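# Attach front cover to base, place unit on conveyor

## Task

Press the front cover onto the base until it clicks into place, set the assembled unit on the conveyor belt, and open the grippers so neither arm is holding it.

## Robot and tools

Robot: two arms, left_arm and right_arm, each with a parallel two-finger gripper. Scene frame: origin on the table top midway between the arms, +z up, +x out across the table, left_arm on the +y side. The names left and right are only labels and do not match image sides. Arm root links: left_arm at (-0.025, +0.304, 0) m with quat_wxyz (+0.999, 0, 0, -0.043); right_arm at (+0.040, -0.340, 0) m with quat_wxyz (+0.997, 0, 0, -0.079). Each gripper's fingers extend along its own +z axis and close along its own y axis. The reported end_effector_position is the point between the pads, roughly 1 cm short of the fingertips. Joint ranges in rad, base to hand: waist -2.618 to 3.054, shoulder 0 to 3.142, elbow 0 to 3.142, wrist pitch -1.571 to 1.571, wrist yaw -1.571 to 1.571, wrist roll -2.094 to 2.094. Elbows never fully straighten.

The row format (shared by execute_actions and move): one flat list of 14 numbers, each in [-1, 1], covering both arms even if only one moves. Order: dx, dy, dz, rx, ry, rz, opening for left_arm, then the same seven for right_arm. dx..rz are an offset, not a pose: a target relative to that gripper's measured pose at the start of the action, expressed in the gripper's own axes. Scale: 1.0 equals 0.6 m of translation or 180 degrees of rotation; rx, ry, rz form a single rotation vector. Opening is absolute, not an offset: +1 is fully open (0.094 m), -1 is closed.

execute_actions(actions): a list of up to 15 actions, run one after another. Each action is a table of up to 15 rows; each row lasts one control step of 1/30 s, and if fewer than 15 rows are given the final row is held for the remaining steps. Every row in an action is measured from the action's start pose, not chained from the row before. For the first action in a call, the start pose is the last pose a result reported. An empty list just returns state and images.

move(target, speed, blocking): target is one 14-number row as above, offset from the pose in the latest result that showed one. Each gripper travels in a straight line, all arms finishing together, over 0.5 to 10 s; paths needing longer are cut off at 10 s, short of the goal. Rotation goes the shorter way. speed is each arm's top path speed in m/s, 0.002 to 0.5, default 0.25; turning is capped at twice that in rad/s. Openings are sent when the move begins. Paths do not avoid obstacles or the other arm; grippers lag, drift and can overshoot speed, mostly near full reach. blocking=false returns after 0.5 s while the arm keeps going; until a result shows the move ended, other moves and execute_actions rows are rejected, so use wait or stop first. The result adds a move: line with how it ended (done, off_target, moving, held, fault) and limits that acted (limits=paced: the pose sent was clipped; limits=held: a check blocked some steps, after which the arm may jump faster than speed), plus each gripper's distance from its target. If only one arm is named, the other finished at rest near its target.

wait(seconds): 0 to 10; the scene runs with each arm holding its last command; returns early if a running move ends. stop(): brakes the running move to rest (needs space, more when fast); fingers keep moving. zoom_image(camera, region): camera is cam_high, cam_low, cam_left_wrist or cam_right_wrist; region [x0, y0, x1, y1] in image pixels from the top-left, at most 504 by 504. read_manual(section): licence texts only. finished_scene(scene): ends the given scene irreversibly after the last command is held; the goal must be met and remain so.

Results: a state line `left_arm: …` | `right_arm: …` gives each gripper's end_effector_position (m) and end_effector_quat_wxyz in the scene frame; printed positions get less accurate at long reach. Hand target lines show where the controller is currently driving each gripper. grip_measured is the finger opening on the command scale (last Joint positions entry is the opening in metres), off by up to about 1 mm per gripper. A pose unreachable line means the clearance check altered or blocked that arm's command. FAULT or OVER-TEMPERATURE FAULT lines mean that arm was stopped. Images come in the order cam_high, cam_low, cam_left_wrist, cam_right_wrist, all 504x504; cam_high and cam_low are fixed, the wrist ones are fisheye.

Control behaviour: each step the commanded pose is clamped to within 70 mm and 16 degrees of the measured pose, then solved by damped IK with position favoured over orientation, so a large offset may need several actions. Arms usually finish a centimetre or more too low; zero offsets let them keep sinking. To hold an arm in place, give it the correcting offset in the first call of a reply and zeros afterwards, aiming higher if it still sags, and always send the opening it should keep.

Gripping: to hold a part, command an opening about 0.03 below grip_measured (less for a gentler hold). Pad force tops out near 50 to 62 N, lower for parts under about 2 mm thick, with a brief spike on first contact.

Avoid: dropping or knocking anything off the table (fails the task), slips, slams, hard pushes, and arms striking or pressing each other. Faster moves and targets set further past contact push harder. Parts may be tugged or nudged briefly by outside disturbances. Holding loads heats motors: MOTOR HOT warns at 75 °C, 90 °C halts that arm for 10 s, 100 °C makes the arm go limp and fall.

Each tool is called after "Emit:" as name([rows], argument=value, ...), one row to a line, values as JSON.

## Session

Emit:
execute_actions(actions=[])

Scene clock: 0.00 s.
left_arm: end_effector_position=(+0.4208, +0.2066, +0.1142) grip_measured=+1.000 end_effector_quat_wxyz=(+0.124, +0.629, +0.685, +0.346) | right_arm: end_effector_position=(+0.2062, -0.2882, +0.1066) grip_measured=+1.000 end_effector_quat_wxyz=(+0.389, -0.319, +0.818, +0.278)
Joint positions: left_arm=[-0.345  1.853  1.344 -0.541 -0.572  1.213  0.094] | right_arm=[-0.566  1.043  0.501 -1.253 -0.981 -1.589  0.094]
Joint velocities: left_arm=[ 0.007 -0.002 -0.012 -0.007 -0.037 -0.051  0.   ] | right_arm=[ 0.002 -0.007 -0.002  0.051 -0.037 -0.051  0.   ]
Motor temperatures (°C, as the motors report them): left_arm=[23 24 25 23 25 22] | right_arm=[25 24 24 26 23 24]
Hand target (left_arm): +0.421, +0.207, +0.117; +0.127, +0.626, +0.687, +0.347
Hand target (right_arm): +0.208, -0.287, +0.111; +0.398, -0.318, +0.814, +0.280

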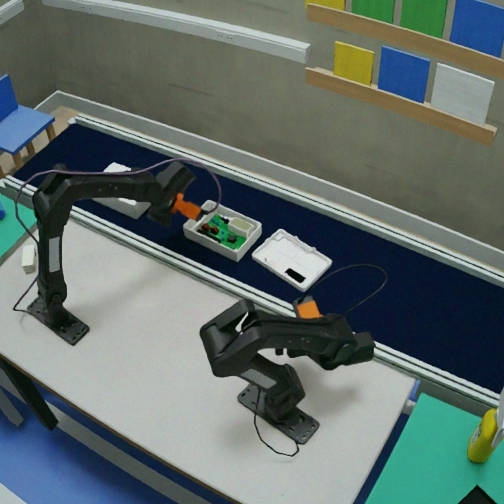

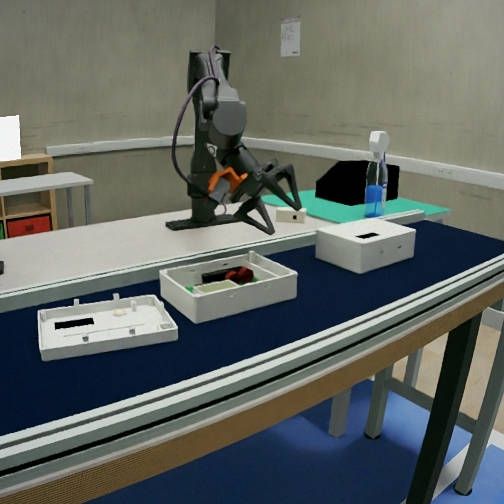

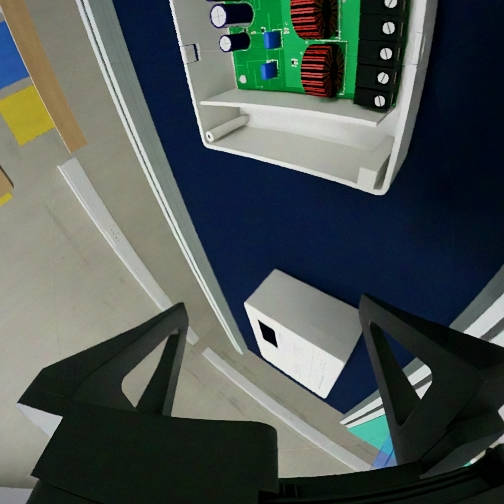

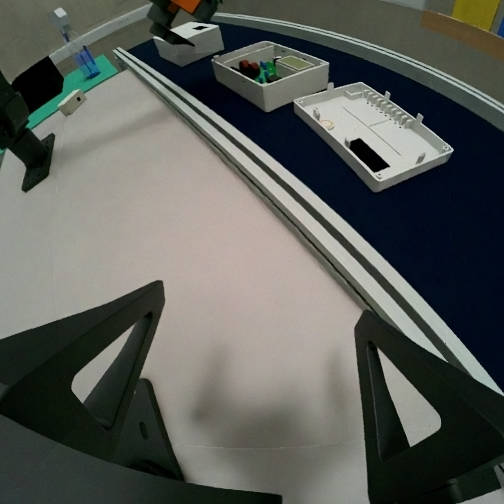

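Emit:
zoom_image(camera="cam_high", region=[80, 150, 350, 310])

Emit:
zoom_image(camera="cam_low", region=[20, 200, 440, 380])

Emit:
zoom_image(camera="cam_right_wrist", region=[150, 10, 470, 200])

Region (80, 150, 350, 310) of cam_high's 504x504 image, scaled by 1.867, with more detail than that image has; it fills the top 299 rows of this view, and the rest is white.

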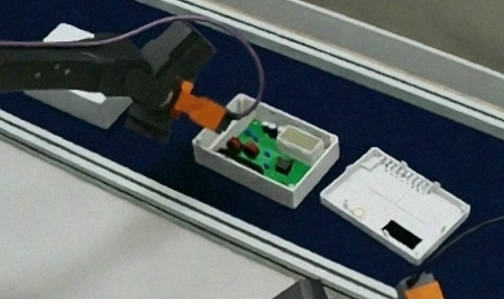

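Region (20, 200, 440, 380) of cam_low's 504x504 image, scaled by 1.200, with more detail than that image has; it fills the top 216 rows of this view, and the rest is white.

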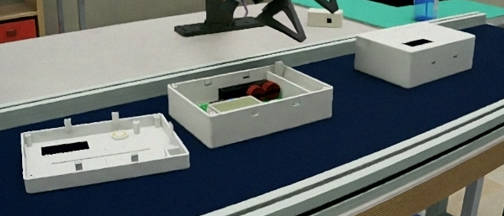

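Region (150, 10, 470, 200) of cam_right_wrist's 504x504 image, scaled by 1.575, with more detail than that image has; it fills the top 299 rows of this view, and the rest is white.

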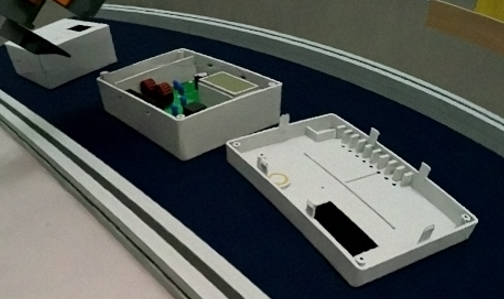

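Emit:
move(target=[-0.194,-0.1425,-0.207,-0.271,-0.554,0.183,0.2,-0.235,-0.219,0.3225,0.219,0.246,0.279,-0.3], speed=0.3)

Scene clock: 8.70 s.
left_arm: end_effector_position=(+0.2991, +0.0667, +0.1210) grip_measured=+0.203 end_effector_quat_wxyz=(+0.699, +0.715, -0.003, +0.012) | right_arm: end_effector_position=(+0.4615, -0.1979, +0.0900) grip_measured=-0.298 end_effector_quat_wxyz=(-0.004, +0.107, +0.994, +0.014)
Joint positions: left_arm=[-0.099  2.034  0.718  1.203  1.373  1.703  0.057] | right_arm=[ 0.47   2.284  2.124 -1.407 -0.029  0.526  0.033]
Joint velocities: left_arm=[-0.007  0.012 -0.022  0.081 -0.022 -0.154 -0.001] | right_arm=[-0.012 -0.007 -0.027 -0.022 -0.022  0.007  0.001]
Motor temperatures (°C, as the motors report them): left_arm=[23 25 26 24 25 22] | right_arm=[25 24 25 26 24 24]
Hand target (left_arm): +0.296, +0.063, +0.120; +0.700, +0.714, -0.005, -0.005
Hand target (right_arm): +0.464, -0.195, +0.093; +0.002, +0.106, +0.994, +0.008
Off the commanded pose (left_arm): 0.007 m, 2 deg.
Off the commanded pose (right_arm): 0.005 m, 2 deg.
move: done
camera_calibration (this result's frames):
cam_left_wrist: T_world_to_cam=[[0.093775, -0.0146937, -0.995485, 0.0984024], [0.886056, 0.457186, 0.0767185, -0.269186], [0.453995, -0.88925, 0.0558921, 0.0322947], [0, 0, 0, 1]] pos_world=[0.214624, 0.153232, 0.116805]
cam_right_wrist: T_world_to_cam=[[-0.0883087, -0.992815, -0.080743, -0.140407], [-0.858451, 0.0347407, 0.511717, 0.389753], [-0.505236, 0.114503, -0.855351, 0.431866], [0, 0, 0, 1]] pos_world=[0.540379, -0.202389, 0.158617]

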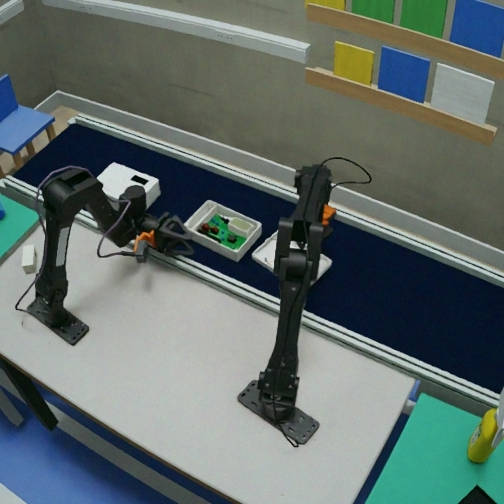

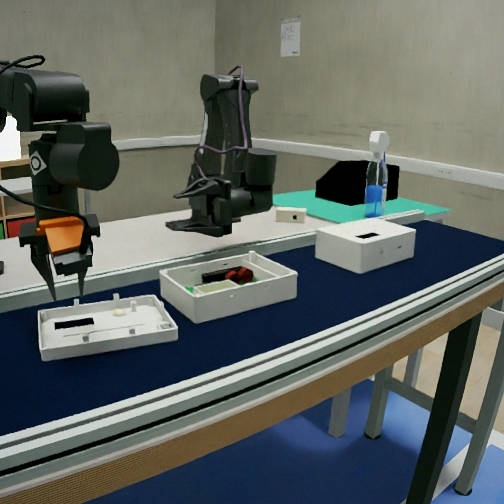

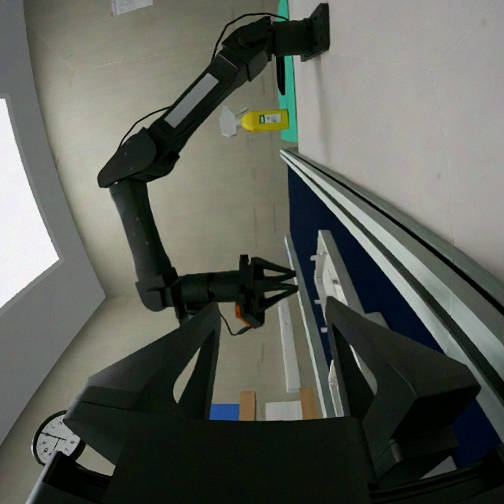

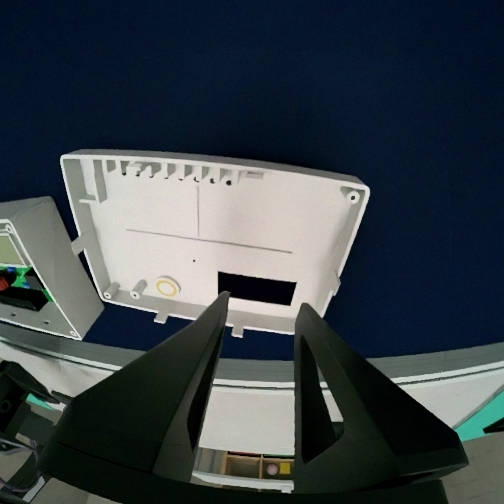

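Emit:
move(target=[0,0,0,0,0,0,0.2,-0.013,-0.092,0.03,0,0,0,-0.3], speed=0.15)

Scene clock: 10.13 s.
left_arm: end_effector_position=(+0.2992, +0.0666, +0.1224) grip_measured=+0.203 end_effector_quat_wxyz=(+0.700, +0.714, -0.008, +0.017) | right_arm: end_effector_position=(+0.4571, -0.2530, +0.0666) grip_measured=-0.298 end_effector_quat_wxyz=(-0.013, +0.113, +0.993, +0.011)
Joint positions: left_arm=[-0.099  2.035  0.718  1.22   1.373  1.702  0.057] | right_arm=[ 0.35   2.217  1.92  -1.292 -0.029  0.418  0.033]
Joint velocities: left_arm=[-0.002 -0.002  0.002 -0.037 -0.037  0.037  0.   ] | right_arm=[ 0.007 -0.007  0.002  0.037 -0.051 -0.007 -0.   ]
Motor temperatures (°C, as the motors report them): left_arm=[23 25 26 25 25 22] | right_arm=[25 25 25 26 24 24]
Hand target (left_arm): +0.299, +0.067, +0.121; +0.699, +0.715, -0.003, +0.012
Hand target (right_arm): +0.457, -0.253, +0.070; -0.005, +0.107, +0.994, +0.013
Off the commanded pose (left_arm): 0.001 m, 1 deg.
Off the commanded pose (right_arm): 0.004 m, 1 deg.
move: done
camera_calibration (this result's frames):
cam_left_wrist: T_world_to_cam=[[0.108293, -0.0176979, -0.993961, 0.0954672], [0.885014, 0.457117, 0.0882838, -0.270487], [0.452795, -0.88923, 0.0651654, 0.0313492], [0, 0, 0, 1]] pos_world=[0.214852, 0.15321, 0.116727]
cam_right_wrist: T_world_to_cam=[[-0.101914, -0.991958, -0.0750502, -0.191357], [-0.848285, 0.0472487, 0.527427, 0.397381], [-0.51964, 0.117416, -0.846279, 0.422619], [0, 0, 0, 1]] pos_world=[0.5372, -0.258216, 0.133703]

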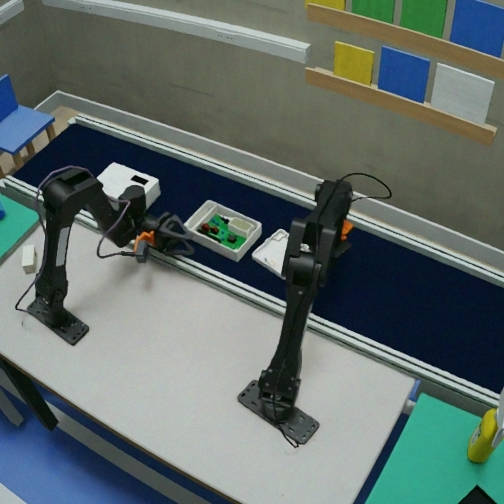

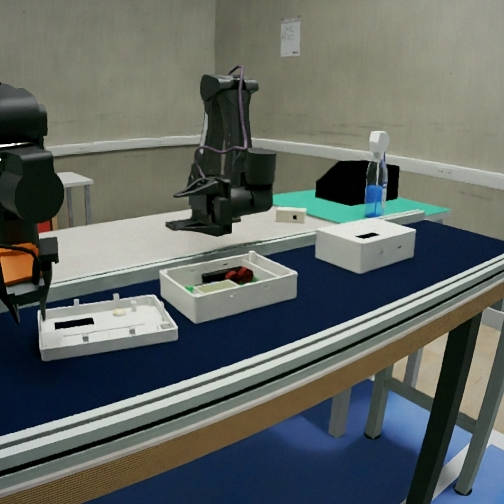

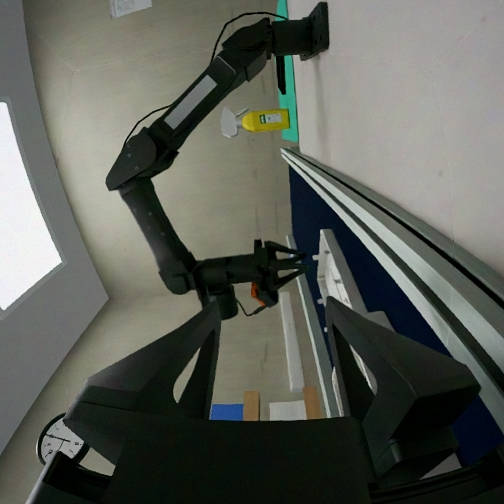

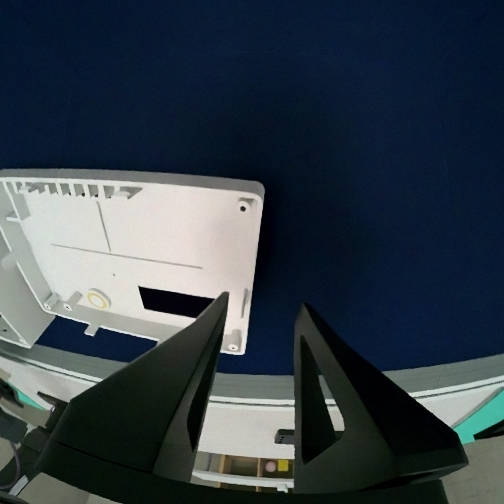

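Emit:
move(target=[0,0,0,0,0,0,0.2,-0.017,0.010,0.055,0,0,0,-0.3], speed=0.1)

Scene clock: 11.17 s.
left_arm: end_effector_position=(+0.2992, +0.0666, +0.1226) grip_measured=+0.203 end_effector_quat_wxyz=(+0.700, +0.714, -0.010, +0.018) | right_arm: end_effector_position=(+0.4709, -0.2504, +0.0411) grip_measured=-0.298 end_effector_quat_wxyz=(-0.008, +0.113, +0.994, +0.013)
Joint positions: left_arm=[-0.099  2.035  0.718  1.222  1.373  1.703  0.057] | right_arm=[ 0.35   2.279  1.92  -1.22  -0.029  0.417  0.033]
Joint velocities: left_arm=[-0.007  0.007  0.002 -0.051  0.022  0.066 -0.001] | right_arm=[-0.012  0.002 -0.002  0.007 -0.037  0.022  0.001]
Motor temperatures (°C, as the motors report them): left_arm=[23 25 26 25 25 22] | right_arm=[25 25 25 26 24 24]
Hand target (left_arm): +0.299, +0.067, +0.122; +0.700, +0.714, -0.008, +0.017
Hand target (right_arm): +0.468, -0.248, +0.033; -0.013, +0.113, +0.993, +0.011
Off the commanded pose (left_arm): 0.000 m, 0 deg.
Off the commanded pose (right_arm): 0.009 m, 1 deg.
move: done
camera_calibration (this result's frames):
cam_left_wrist: T_world_to_cam=[[0.111672, -0.0180285, -0.993582, 0.0946281], [0.884722, 0.457121, 0.0911423, -0.270783], [0.452544, -0.889222, 0.0669978, 0.0311739], [0, 0, 0, 1]] pos_world=[0.214893, 0.153207, 0.116612]
cam_right_wrist: T_world_to_cam=[[-0.100294, -0.991867, -0.078362, -0.189814], [-0.854203, 0.0454541, 0.517948, 0.425117], [-0.510174, 0.118884, -0.851815, 0.404059], [0, 0, 0, 1]] pos_world=[0.55024, -0.255629, 0.10912]

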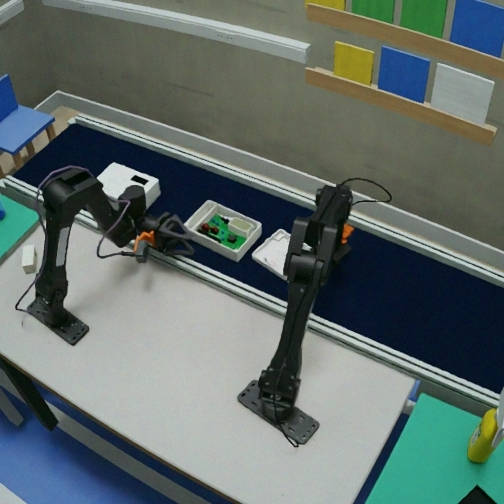

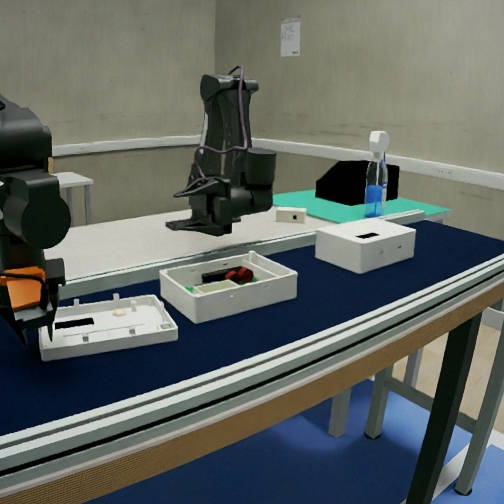

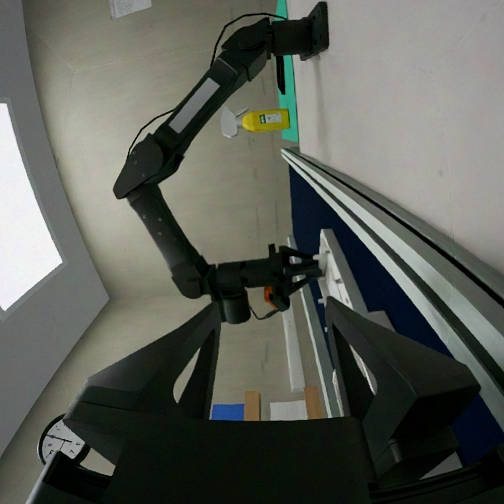

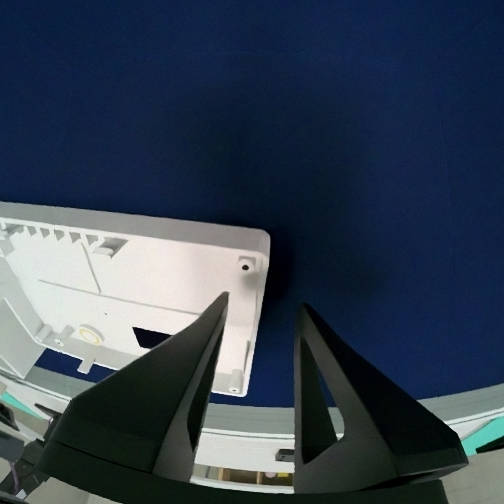

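Emit:
move(target=[0,0,0,0,0,0,0.2,0,0,-0.003,0,0,0,-1], speed=0.1)

Scene clock: 11.97 s.
left_arm: end_effector_position=(+0.2993, +0.0666, +0.1228) grip_measured=+0.203 end_effector_quat_wxyz=(+0.700, +0.713, -0.011, +0.019) | right_arm: end_effector_position=(+0.4710, -0.2504, +0.0411) grip_measured=-0.968 end_effector_quat_wxyz=(-0.007, +0.113, +0.994, +0.013)
Joint positions: left_arm=[-0.099  2.035  0.718  1.225  1.373  1.704  0.057] | right_arm=[ 0.35   2.279  1.92  -1.219 -0.029  0.417  0.002]
Joint velocities: left_arm=[-0.017  0.002 -0.017  0.037 -0.037  0.007 -0.   ] | right_arm=[ 0.027  0.002 -0.007  0.051 -0.081 -0.037  0.   ]
Motor temperatures (°C, as the motors report them): left_arm=[23 25 26 25 25 22] | right_arm=[25 25 25 26 24 24]
Hand target (left_arm): +0.299, +0.067, +0.123; +0.700, +0.714, -0.010, +0.018
Hand target (right_arm): +0.471, -0.250, +0.043; -0.008, +0.113, +0.994, +0.013
Off the commanded pose (left_arm): 0.000 m, 0 deg.
Off the commanded pose (right_arm): 0.002 m, 0 deg.
move: done
camera_calibration (this result's frames):
cam_left_wrist: T_world_to_cam=[[0.115043, -0.0184323, -0.993189, 0.0938338], [0.884417, 0.45714, 0.0939602, -0.271079], [0.452295, -0.889204, 0.0688928, 0.0309845], [0, 0, 0, 1]] pos_world=[0.214938, 0.153202, 0.116531]
cam_right_wrist: T_world_to_cam=[[-0.100265, -0.991861, -0.0784715, -0.189794], [-0.854397, 0.0454165, 0.517632, 0.425291], [-0.509855, 0.118946, -0.851997, 0.403976], [0, 0, 0, 1]] pos_world=[0.550307, -0.255616, 0.109149]

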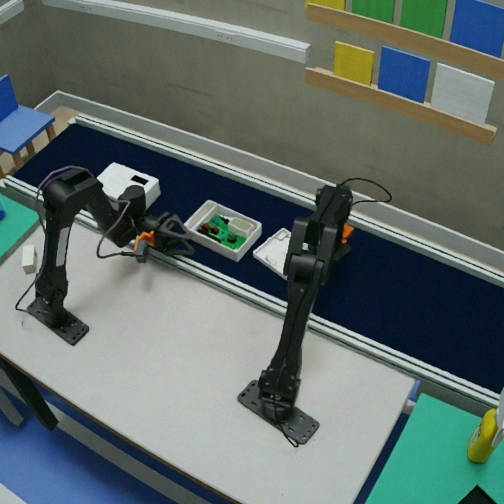

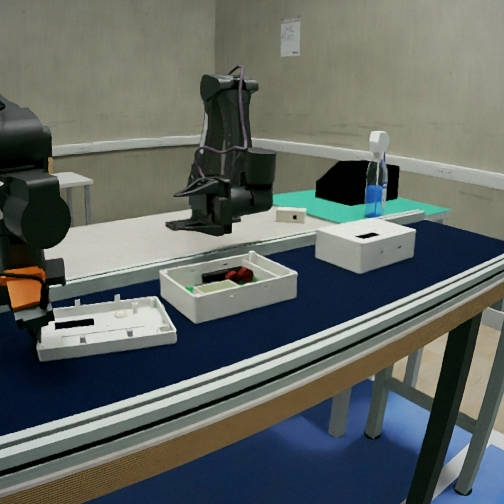

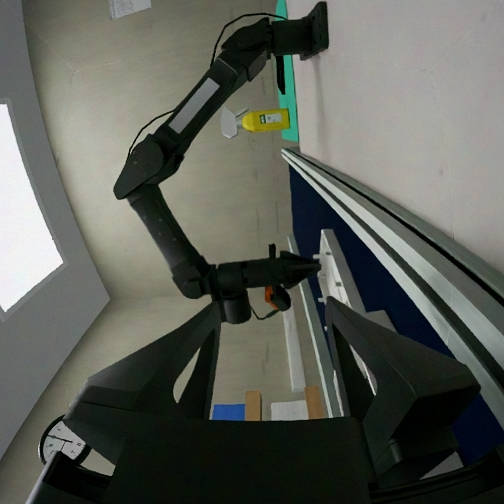

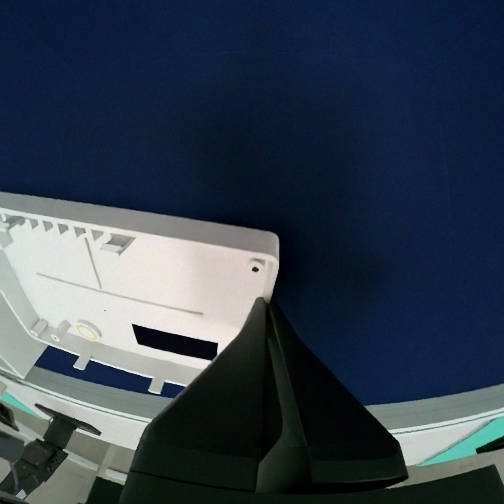

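Gripped. Lift slowly.

Emit:
move(target=[0,0,0,0,0,0,0.2,0,0,-0.12,0,0,0,-1], speed=0.08)

Scene clock: 13.53 s.
left_arm: end_effector_position=(+0.2993, +0.0666, +0.1230) grip_measured=+0.203 end_effector_quat_wxyz=(+0.700, +0.713, -0.012, +0.021) | right_arm: end_effector_position=(+0.4675, -0.2510, +0.1091) grip_measured=-0.968 end_effector_quat_wxyz=(-0.012, +0.113, +0.993, +0.011)
Joint positions: left_arm=[-0.099  2.035  0.718  1.227  1.373  1.706  0.057] | right_arm=[ 0.35   2.279  2.19  -1.499 -0.029  0.417  0.002]
Joint velocities: left_arm=[ 0.002 -0.017 -0.007  0.007 -0.051  0.022 -0.   ] | right_arm=[-0.012  0.002  0.007 -0.022  0.037  0.022 -0.   ]
Motor temperatures (°C, as the motors report them): left_arm=[23 25 26 25 25 22] | right_arm=[25 26 25 26 24 24]
Hand target (left_arm): +0.299, +0.067, +0.123; +0.700, +0.713, -0.011, +0.019
Hand target (right_arm): +0.472, -0.253, +0.113; -0.007, +0.113, +0.994, +0.013
Off the commanded pose (left_arm): 0.000 m, 0 deg.
Off the commanded pose (right_arm): 0.006 m, 1 deg.
move: done
camera_calibration (this result's frames):
cam_left_wrist: T_world_to_cam=[[0.11842, -0.0187626, -0.992786, 0.0929922], [0.884106, 0.457147, 0.0968167, -0.271372], [0.452033, -0.889193, 0.0707235, 0.0308118], [0, 0, 0, 1]] pos_world=[0.214981, 0.153199, 0.116416]
cam_right_wrist: T_world_to_cam=[[-0.101015, -0.992007, -0.0756194, -0.185497], [-0.849317, 0.0464012, 0.52584, 0.384102], [-0.518128, 0.117343, -0.847216, 0.463078], [0, 0, 0, 1]] pos_world=[0.54742, -0.256176, 0.176323]

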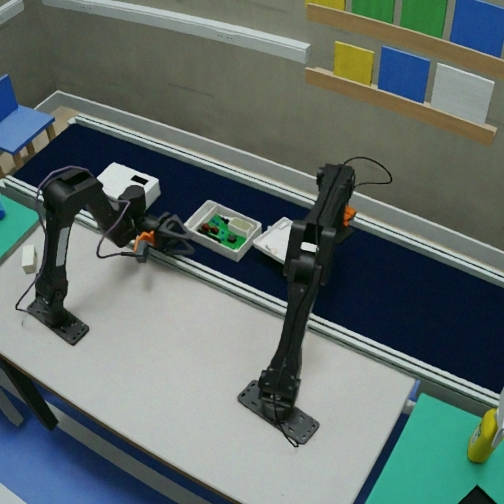

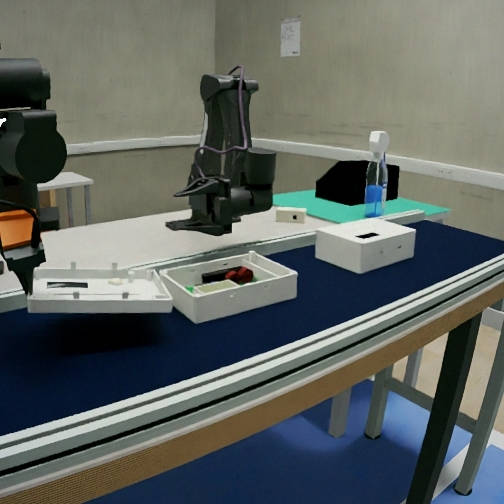

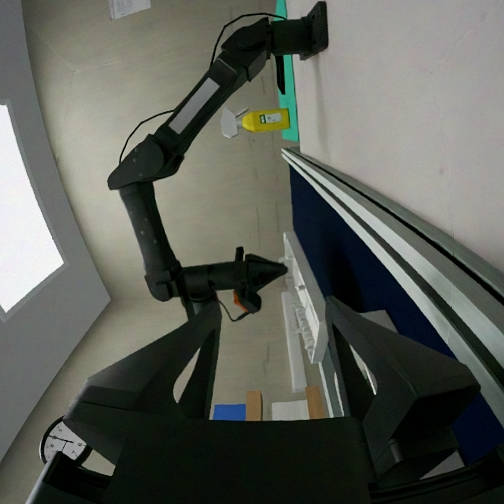

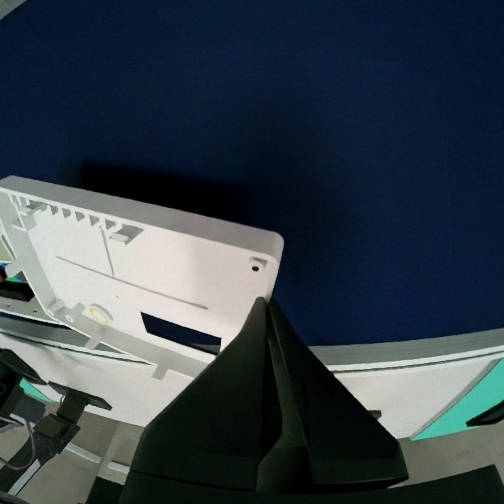

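Emit:
move(target=[0,0,0,0,0,0,0.2,0.151,0.155,-0.018,0,0,-0.572,-1], speed=0.25)

Scene clock: 18.20 s.
left_arm: end_effector_position=(+0.2993, +0.0666, +0.1233) grip_measured=+0.203 end_effector_quat_wxyz=(+0.701, +0.713, -0.013, +0.022) | right_arm: end_effector_position=(+0.4069, -0.1433, +0.1224) grip_measured=-0.986 end_effector_quat_wxyz=(+0.003, +0.699, -0.715, -0.014)
Joint positions: left_arm=[-0.099  2.035  0.718  1.229  1.373  1.707  0.057] | right_arm=[ 0.638  2.177  2.077 -1.485 -0.026 -1.07   0.001]
Joint velocities: left_arm=[-0.002  0.002 -0.012 -0.022 -0.007  0.081 -0.   ] | right_arm=[-0.002 -0.002 -0.027 -0.066  0.007 -0.095 -0.001]
Motor temperatures (°C, as the motors report them): left_arm=[23 25 26 25 25 22] | right_arm=[25 27 25 26 24 24]
Hand target (left_arm): +0.299, +0.067, +0.123; +0.701, +0.713, -0.012, +0.021
Hand target (right_arm): +0.402, -0.139, +0.126; -0.003, +0.707, -0.707, -0.018
Off the commanded pose (left_arm): 0.000 m, 0 deg.
Off the commanded pose (right_arm): 0.007 m, 1 deg.
move: done
camera_calibration (this result's frames):
cam_left_wrist: T_world_to_cam=[[0.122167, -0.019162, -0.992325, 0.0920761], [0.883746, 0.457163, 0.0999718, -0.271694], [0.451738, -0.889176, 0.0727846, 0.0306145], [0, 0, 0, 1]] pos_world=[0.215031, 0.153195, 0.116303]
cam_right_wrist: T_world_to_cam=[[0.991606, 0.104651, -0.075937, -0.3711], [0.128504, -0.862673, 0.489165, -0.202997], [-0.014317, -0.494817, -0.868879, 0.140335], [0, 0, 0, 1]] pos_world=[0.39608, -0.066844, 0.193053]

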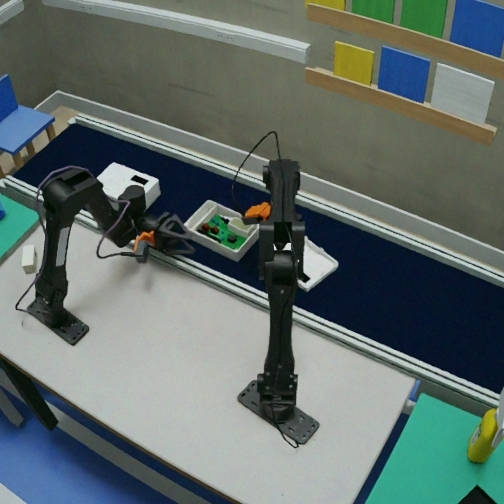

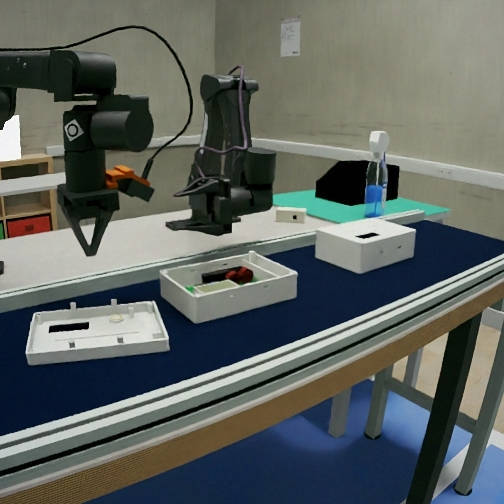

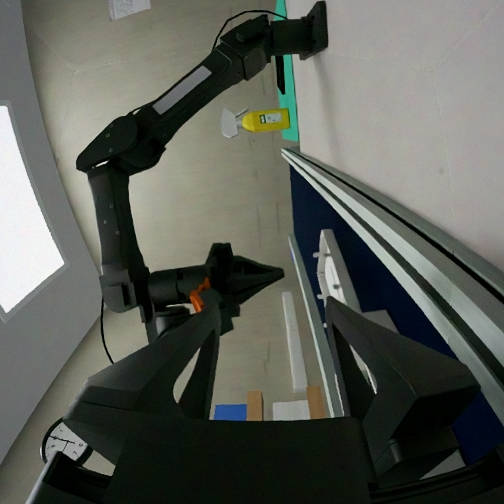

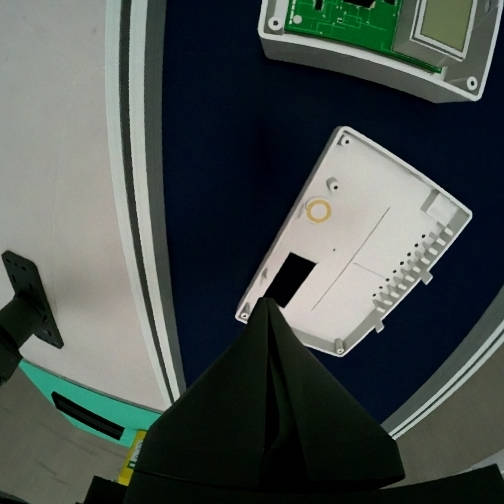

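Emit:
move(target=[0,0,0,0,0,0,0.2,0.135,0.011,0.078,0,0,0.583,-0.36], speed=0.4)

Scene clock: 23.23 s.
left_arm: end_effector_position=(+0.2993, +0.0666, +0.1235) grip_measured=+0.203 end_effector_quat_wxyz=(+0.701, +0.713, -0.014, +0.023) | right_arm: end_effector_position=(+0.3958, -0.2186, +0.0712) grip_measured=-0.362 end_effector_quat_wxyz=(-0.023, +0.130, +0.991, +0.003)
Joint positions: left_arm=[-0.099  2.035  0.718  1.231  1.373  1.709  0.057] | right_arm=[ 0.473  2.026  1.642 -1.225 -0.026  0.575  0.03 ]
Joint velocities: left_arm=[-0.002  0.007 -0.007 -0.022 -0.007 -0.007 -0.001] | right_arm=[-0.027 -0.002 -0.012  0.037  0.051 -0.037 -0.   ]
Motor temperatures (°C, as the motors report them): left_arm=[23 26 26 26 25 22] | right_arm=[25 28 25 26 24 24]
Hand target (left_arm): +0.299, +0.067, +0.123; +0.701, +0.713, -0.013, +0.022
Hand target (right_arm): +0.396, -0.223, +0.074; -0.014, +0.141, +0.990, +0.005
Off the commanded pose (left_arm): 0.000 m, 0 deg.
Off the commanded pose (right_arm): 0.006 m, 2 deg.
move: done
camera_calibration (this result's frames):
cam_left_wrist: T_world_to_cam=[[0.125162, -0.019496, -0.991945, 0.0913513], [0.88345, 0.45718, 0.102487, -0.271951], [0.451499, -0.889161, 0.0744454, 0.0304547], [0, 0, 0, 1]] pos_world=[0.215071, 0.153191, 0.11622]
cam_right_wrist: T_world_to_cam=[[-0.137562, -0.988725, -0.0591587, -0.149424], [-0.834355, 0.0834835, 0.544868, 0.342455], [-0.533786, 0.124313, -0.836432, 0.396994], [0, 0, 0, 1]] pos_world=[0.477084, -0.22568, 0.136626]

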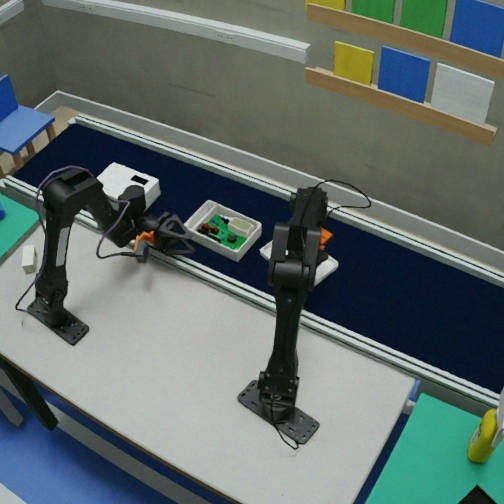

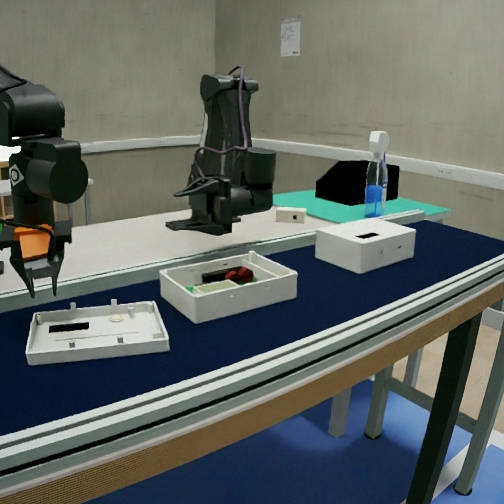

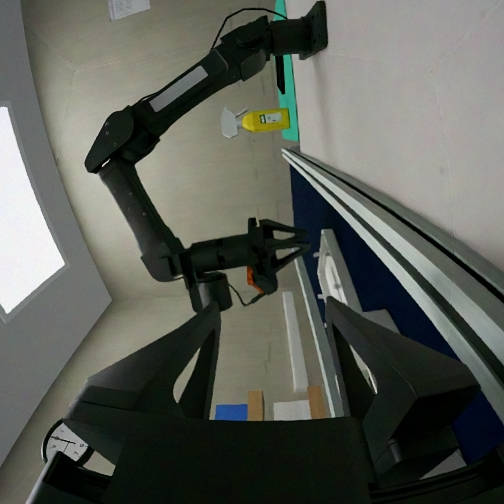

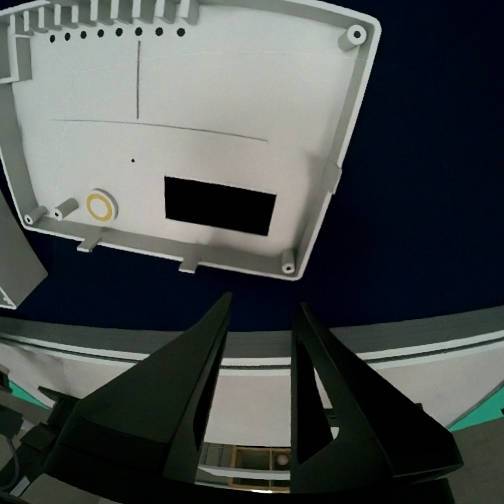

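Emit:
move(target=[0,0,0,0,0,0,0.2,-0.0275,-0.018,0.025,0,0,0,-0.36], speed=0.1)

Scene clock: 24.33 s.
left_arm: end_effector_position=(+0.2993, +0.0666, +0.1237) grip_measured=+0.203 end_effector_quat_wxyz=(+0.701, +0.713, -0.016, +0.024) | right_arm: end_effector_position=(+0.4047, -0.2304, +0.0589) grip_measured=-0.362 end_effector_quat_wxyz=(-0.026, +0.132, +0.991, +0.003)
Joint positions: left_arm=[-0.099  2.035  0.718  1.233  1.373  1.71   0.057] | right_arm=[ 0.436  2.06   1.641 -1.197 -0.026  0.542  0.03 ]
Joint velocities: left_arm=[-0.017  0.002 -0.002 -0.051  0.051  0.022 -0.001] | right_arm=[-0.022 -0.002  0.007  0.007 -0.007 -0.095 -0.001]
Motor temperatures (°C, as the motors report them): left_arm=[23 26 26 26 25 22] | right_arm=[25 28 25 26 24 24]
Hand target (left_arm): +0.299, +0.067, +0.123; +0.701, +0.713, -0.014, +0.023
Hand target (right_arm): +0.408, -0.233, +0.055; -0.023, +0.130, +0.991, +0.003
Off the commanded pose (left_arm): 0.000 m, 0 deg.
Off the commanded pose (right_arm): 0.006 m, 0 deg.
move: done
camera_calibration (this result's frames):
cam_left_wrist: T_world_to_cam=[[0.128906, -0.019895, -0.991457, 0.0904324], [0.883068, 0.457199, 0.105639, -0.27227], [0.451191, -0.889142, 0.0765044, 0.0302603], [0, 0, 0, 1]] pos_world=[0.215122, 0.153186, 0.116107]
cam_right_wrist: T_world_to_cam=[[-0.140937, -0.988305, -0.0582165, -0.159138], [-0.831126, 0.0861619, 0.549368, 0.356638], [-0.537927, 0.125812, -0.83355, 0.394815], [0, 0, 0, 1]] pos_world=[0.486365, -0.237678, 0.123908]

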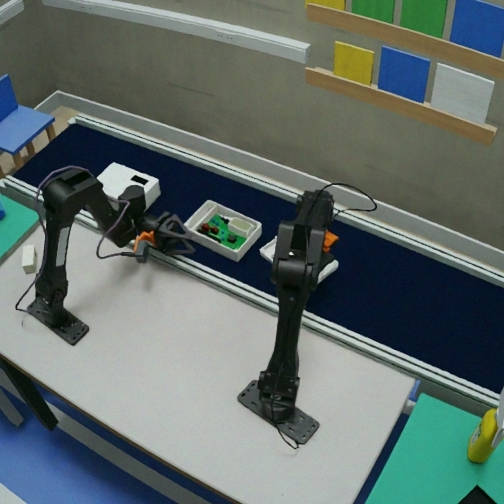

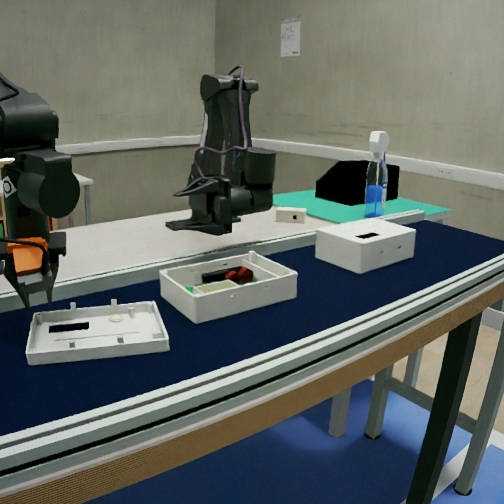

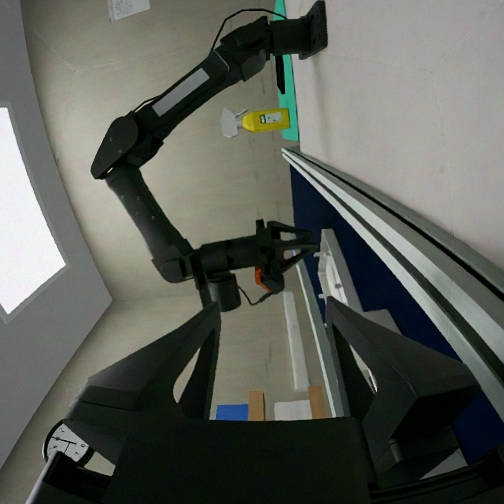

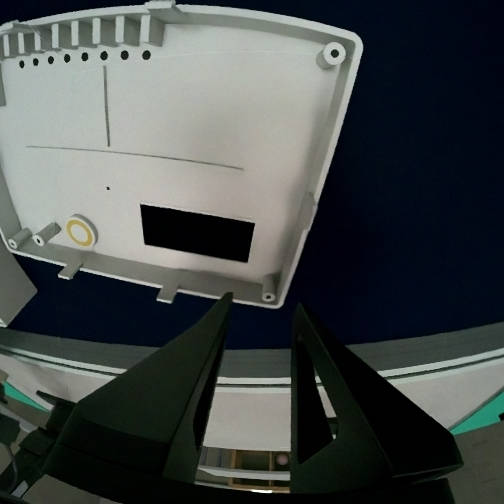

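Emit:
move(target=[0,0,0,0,0,0,0.2,-0.012,-0.002,0.0,0,0,0,-0.36], speed=0.1)

Emit:
move(target=[0,0,0,0,0,0,0.2,0,0,0.036,0,0,0,-0.36], speed=0.05)

Scene clock: 25.47 s.
left_arm: end_effector_position=(+0.2994, +0.0666, +0.1239) grip_measured=+0.203 end_effector_quat_wxyz=(+0.701, +0.713, -0.017, +0.025) | right_arm: end_effector_position=(+0.4042, -0.2305, +0.0548) grip_measured=-0.362 end_effector_quat_wxyz=(-0.031, +0.131, +0.991, +0.001)
Joint positions: left_arm=[-0.099  2.035  0.718  1.235  1.373  1.711  0.057] | right_arm=[ 0.436  2.071  1.641 -1.197 -0.026  0.54   0.03 ]
Joint velocities: left_arm=[-0.002 -0.002 -0.007  0.022  0.051  0.007 -0.001] | right_arm=[ 0.017 -0.007  0.002  0.022 -0.037  0.022 -0.001]
Motor temperatures (°C, as the motors report them): left_arm=[23 26 26 26 25 22] | right_arm=[25 28 25 26 24 24]
Hand target (left_arm): +0.299, +0.067, +0.124; +0.701, +0.713, -0.016, +0.024
Hand target (right_arm): +0.411, -0.234, +0.058; -0.025, +0.132, +0.991, +0.003
Off the commanded pose (left_arm): 0.000 m, 0 deg.
Off the commanded pose (right_arm): 0.009 m, 1 deg.
move: done
camera_calibration (this result's frames):
cam_left_wrist: T_world_to_cam=[[0.131899, -0.0202286, -0.991057, 0.0897054], [0.882754, 0.457218, 0.108153, -0.272523], [0.450941, -0.889125, 0.0781634, 0.0301028], [0, 0, 0, 1]] pos_world=[0.215164, 0.153182, 0.116024]
cam_right_wrist: T_world_to_cam=[[-0.13963, -0.988731, -0.0539881, -0.160448], [-0.825616, 0.0861467, 0.557617, 0.355825], [-0.546682, 0.122433, -0.828341, 0.39359], [0, 0, 0, 1]] pos_world=[0.486541, -0.237482, 0.118951]

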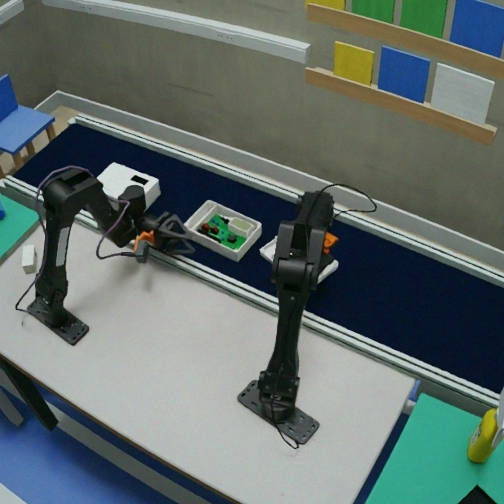

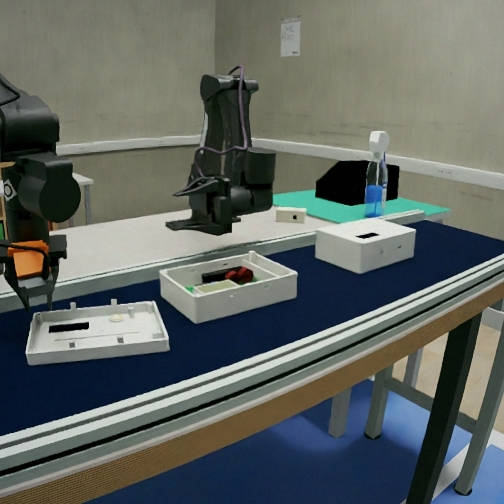

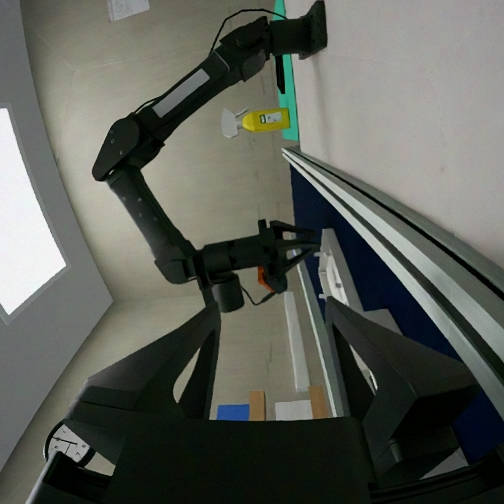

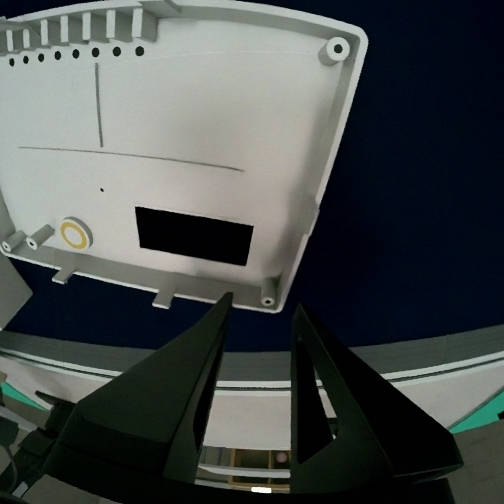

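Scene clock: 26.37 s.
left_arm: end_effector_position=(+0.2994, +0.0666, +0.1241) grip_measured=+0.203 end_effector_quat_wxyz=(+0.701, +0.712, -0.018, +0.027) | right_arm: end_effector_position=(+0.4059, -0.2300, +0.0430) grip_measured=-0.362 end_effector_quat_wxyz=(-0.023, +0.131, +0.991, +0.004)
Joint positions: left_arm=[-0.099  2.035  0.718  1.237  1.373  1.713  0.057] | right_arm=[ 0.436  2.071  1.594 -1.133 -0.026  0.54   0.03 ]
Joint velocities: left_arm=[ 0.007  0.002  0.012 -0.007  0.022  0.11  -0.   ] | right_arm=[-0.007  0.002 -0.007  0.066 -0.007  0.081  0.001]
Motor temperatures (°C, as the motors report them): left_arm=[23 26 26 26 25 22] | right_arm=[25 28 25 26 24 24]
Hand target (left_arm): +0.299, +0.067, +0.124; +0.701, +0.713, -0.017, +0.025
Hand target (right_arm): +0.403, -0.230, +0.033; -0.030, +0.131, +0.991, +0.001
Off the commanded pose (left_arm): 0.000 m, 0 deg.
Off the commanded pose (right_arm): 0.010 m, 1 deg.
move: done
camera_calibration (this result's frames):
cam_left_wrist: T_world_to_cam=[[0.135268, -0.020558, -0.990596, 0.0888578], [0.882393, 0.457232, 0.111004, -0.272804], [0.45065, -0.88911, 0.0799891, 0.0299364], [0, 0, 0, 1]] pos_world=[0.21521, 0.153178, 0.11591]
cam_right_wrist: T_world_to_cam=[[-0.138681, -0.988461, -0.0609376, -0.160394], [-0.834712, 0.083554, 0.544311, 0.367413], [-0.532938, 0.126351, -0.836668, 0.380387], [0, 0, 0, 1]] pos_world=[0.487164, -0.237304, 0.108497]

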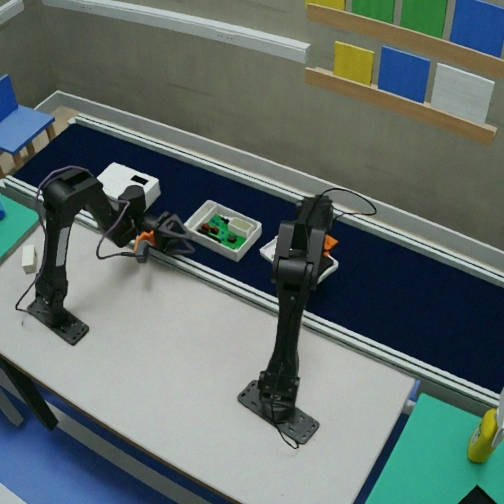

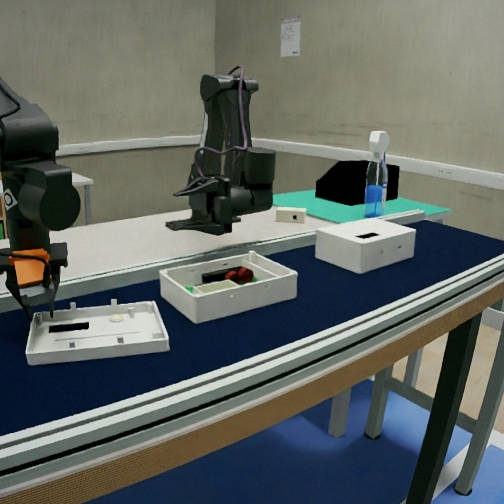

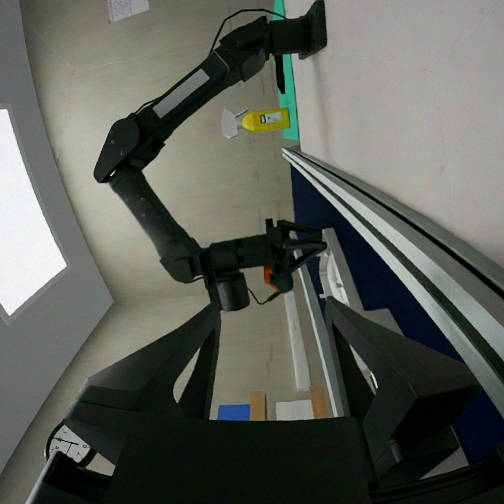

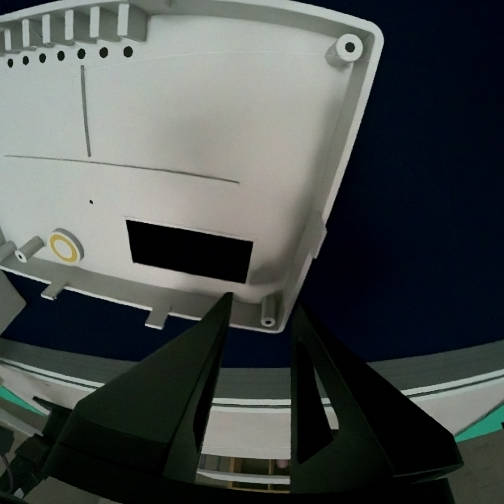

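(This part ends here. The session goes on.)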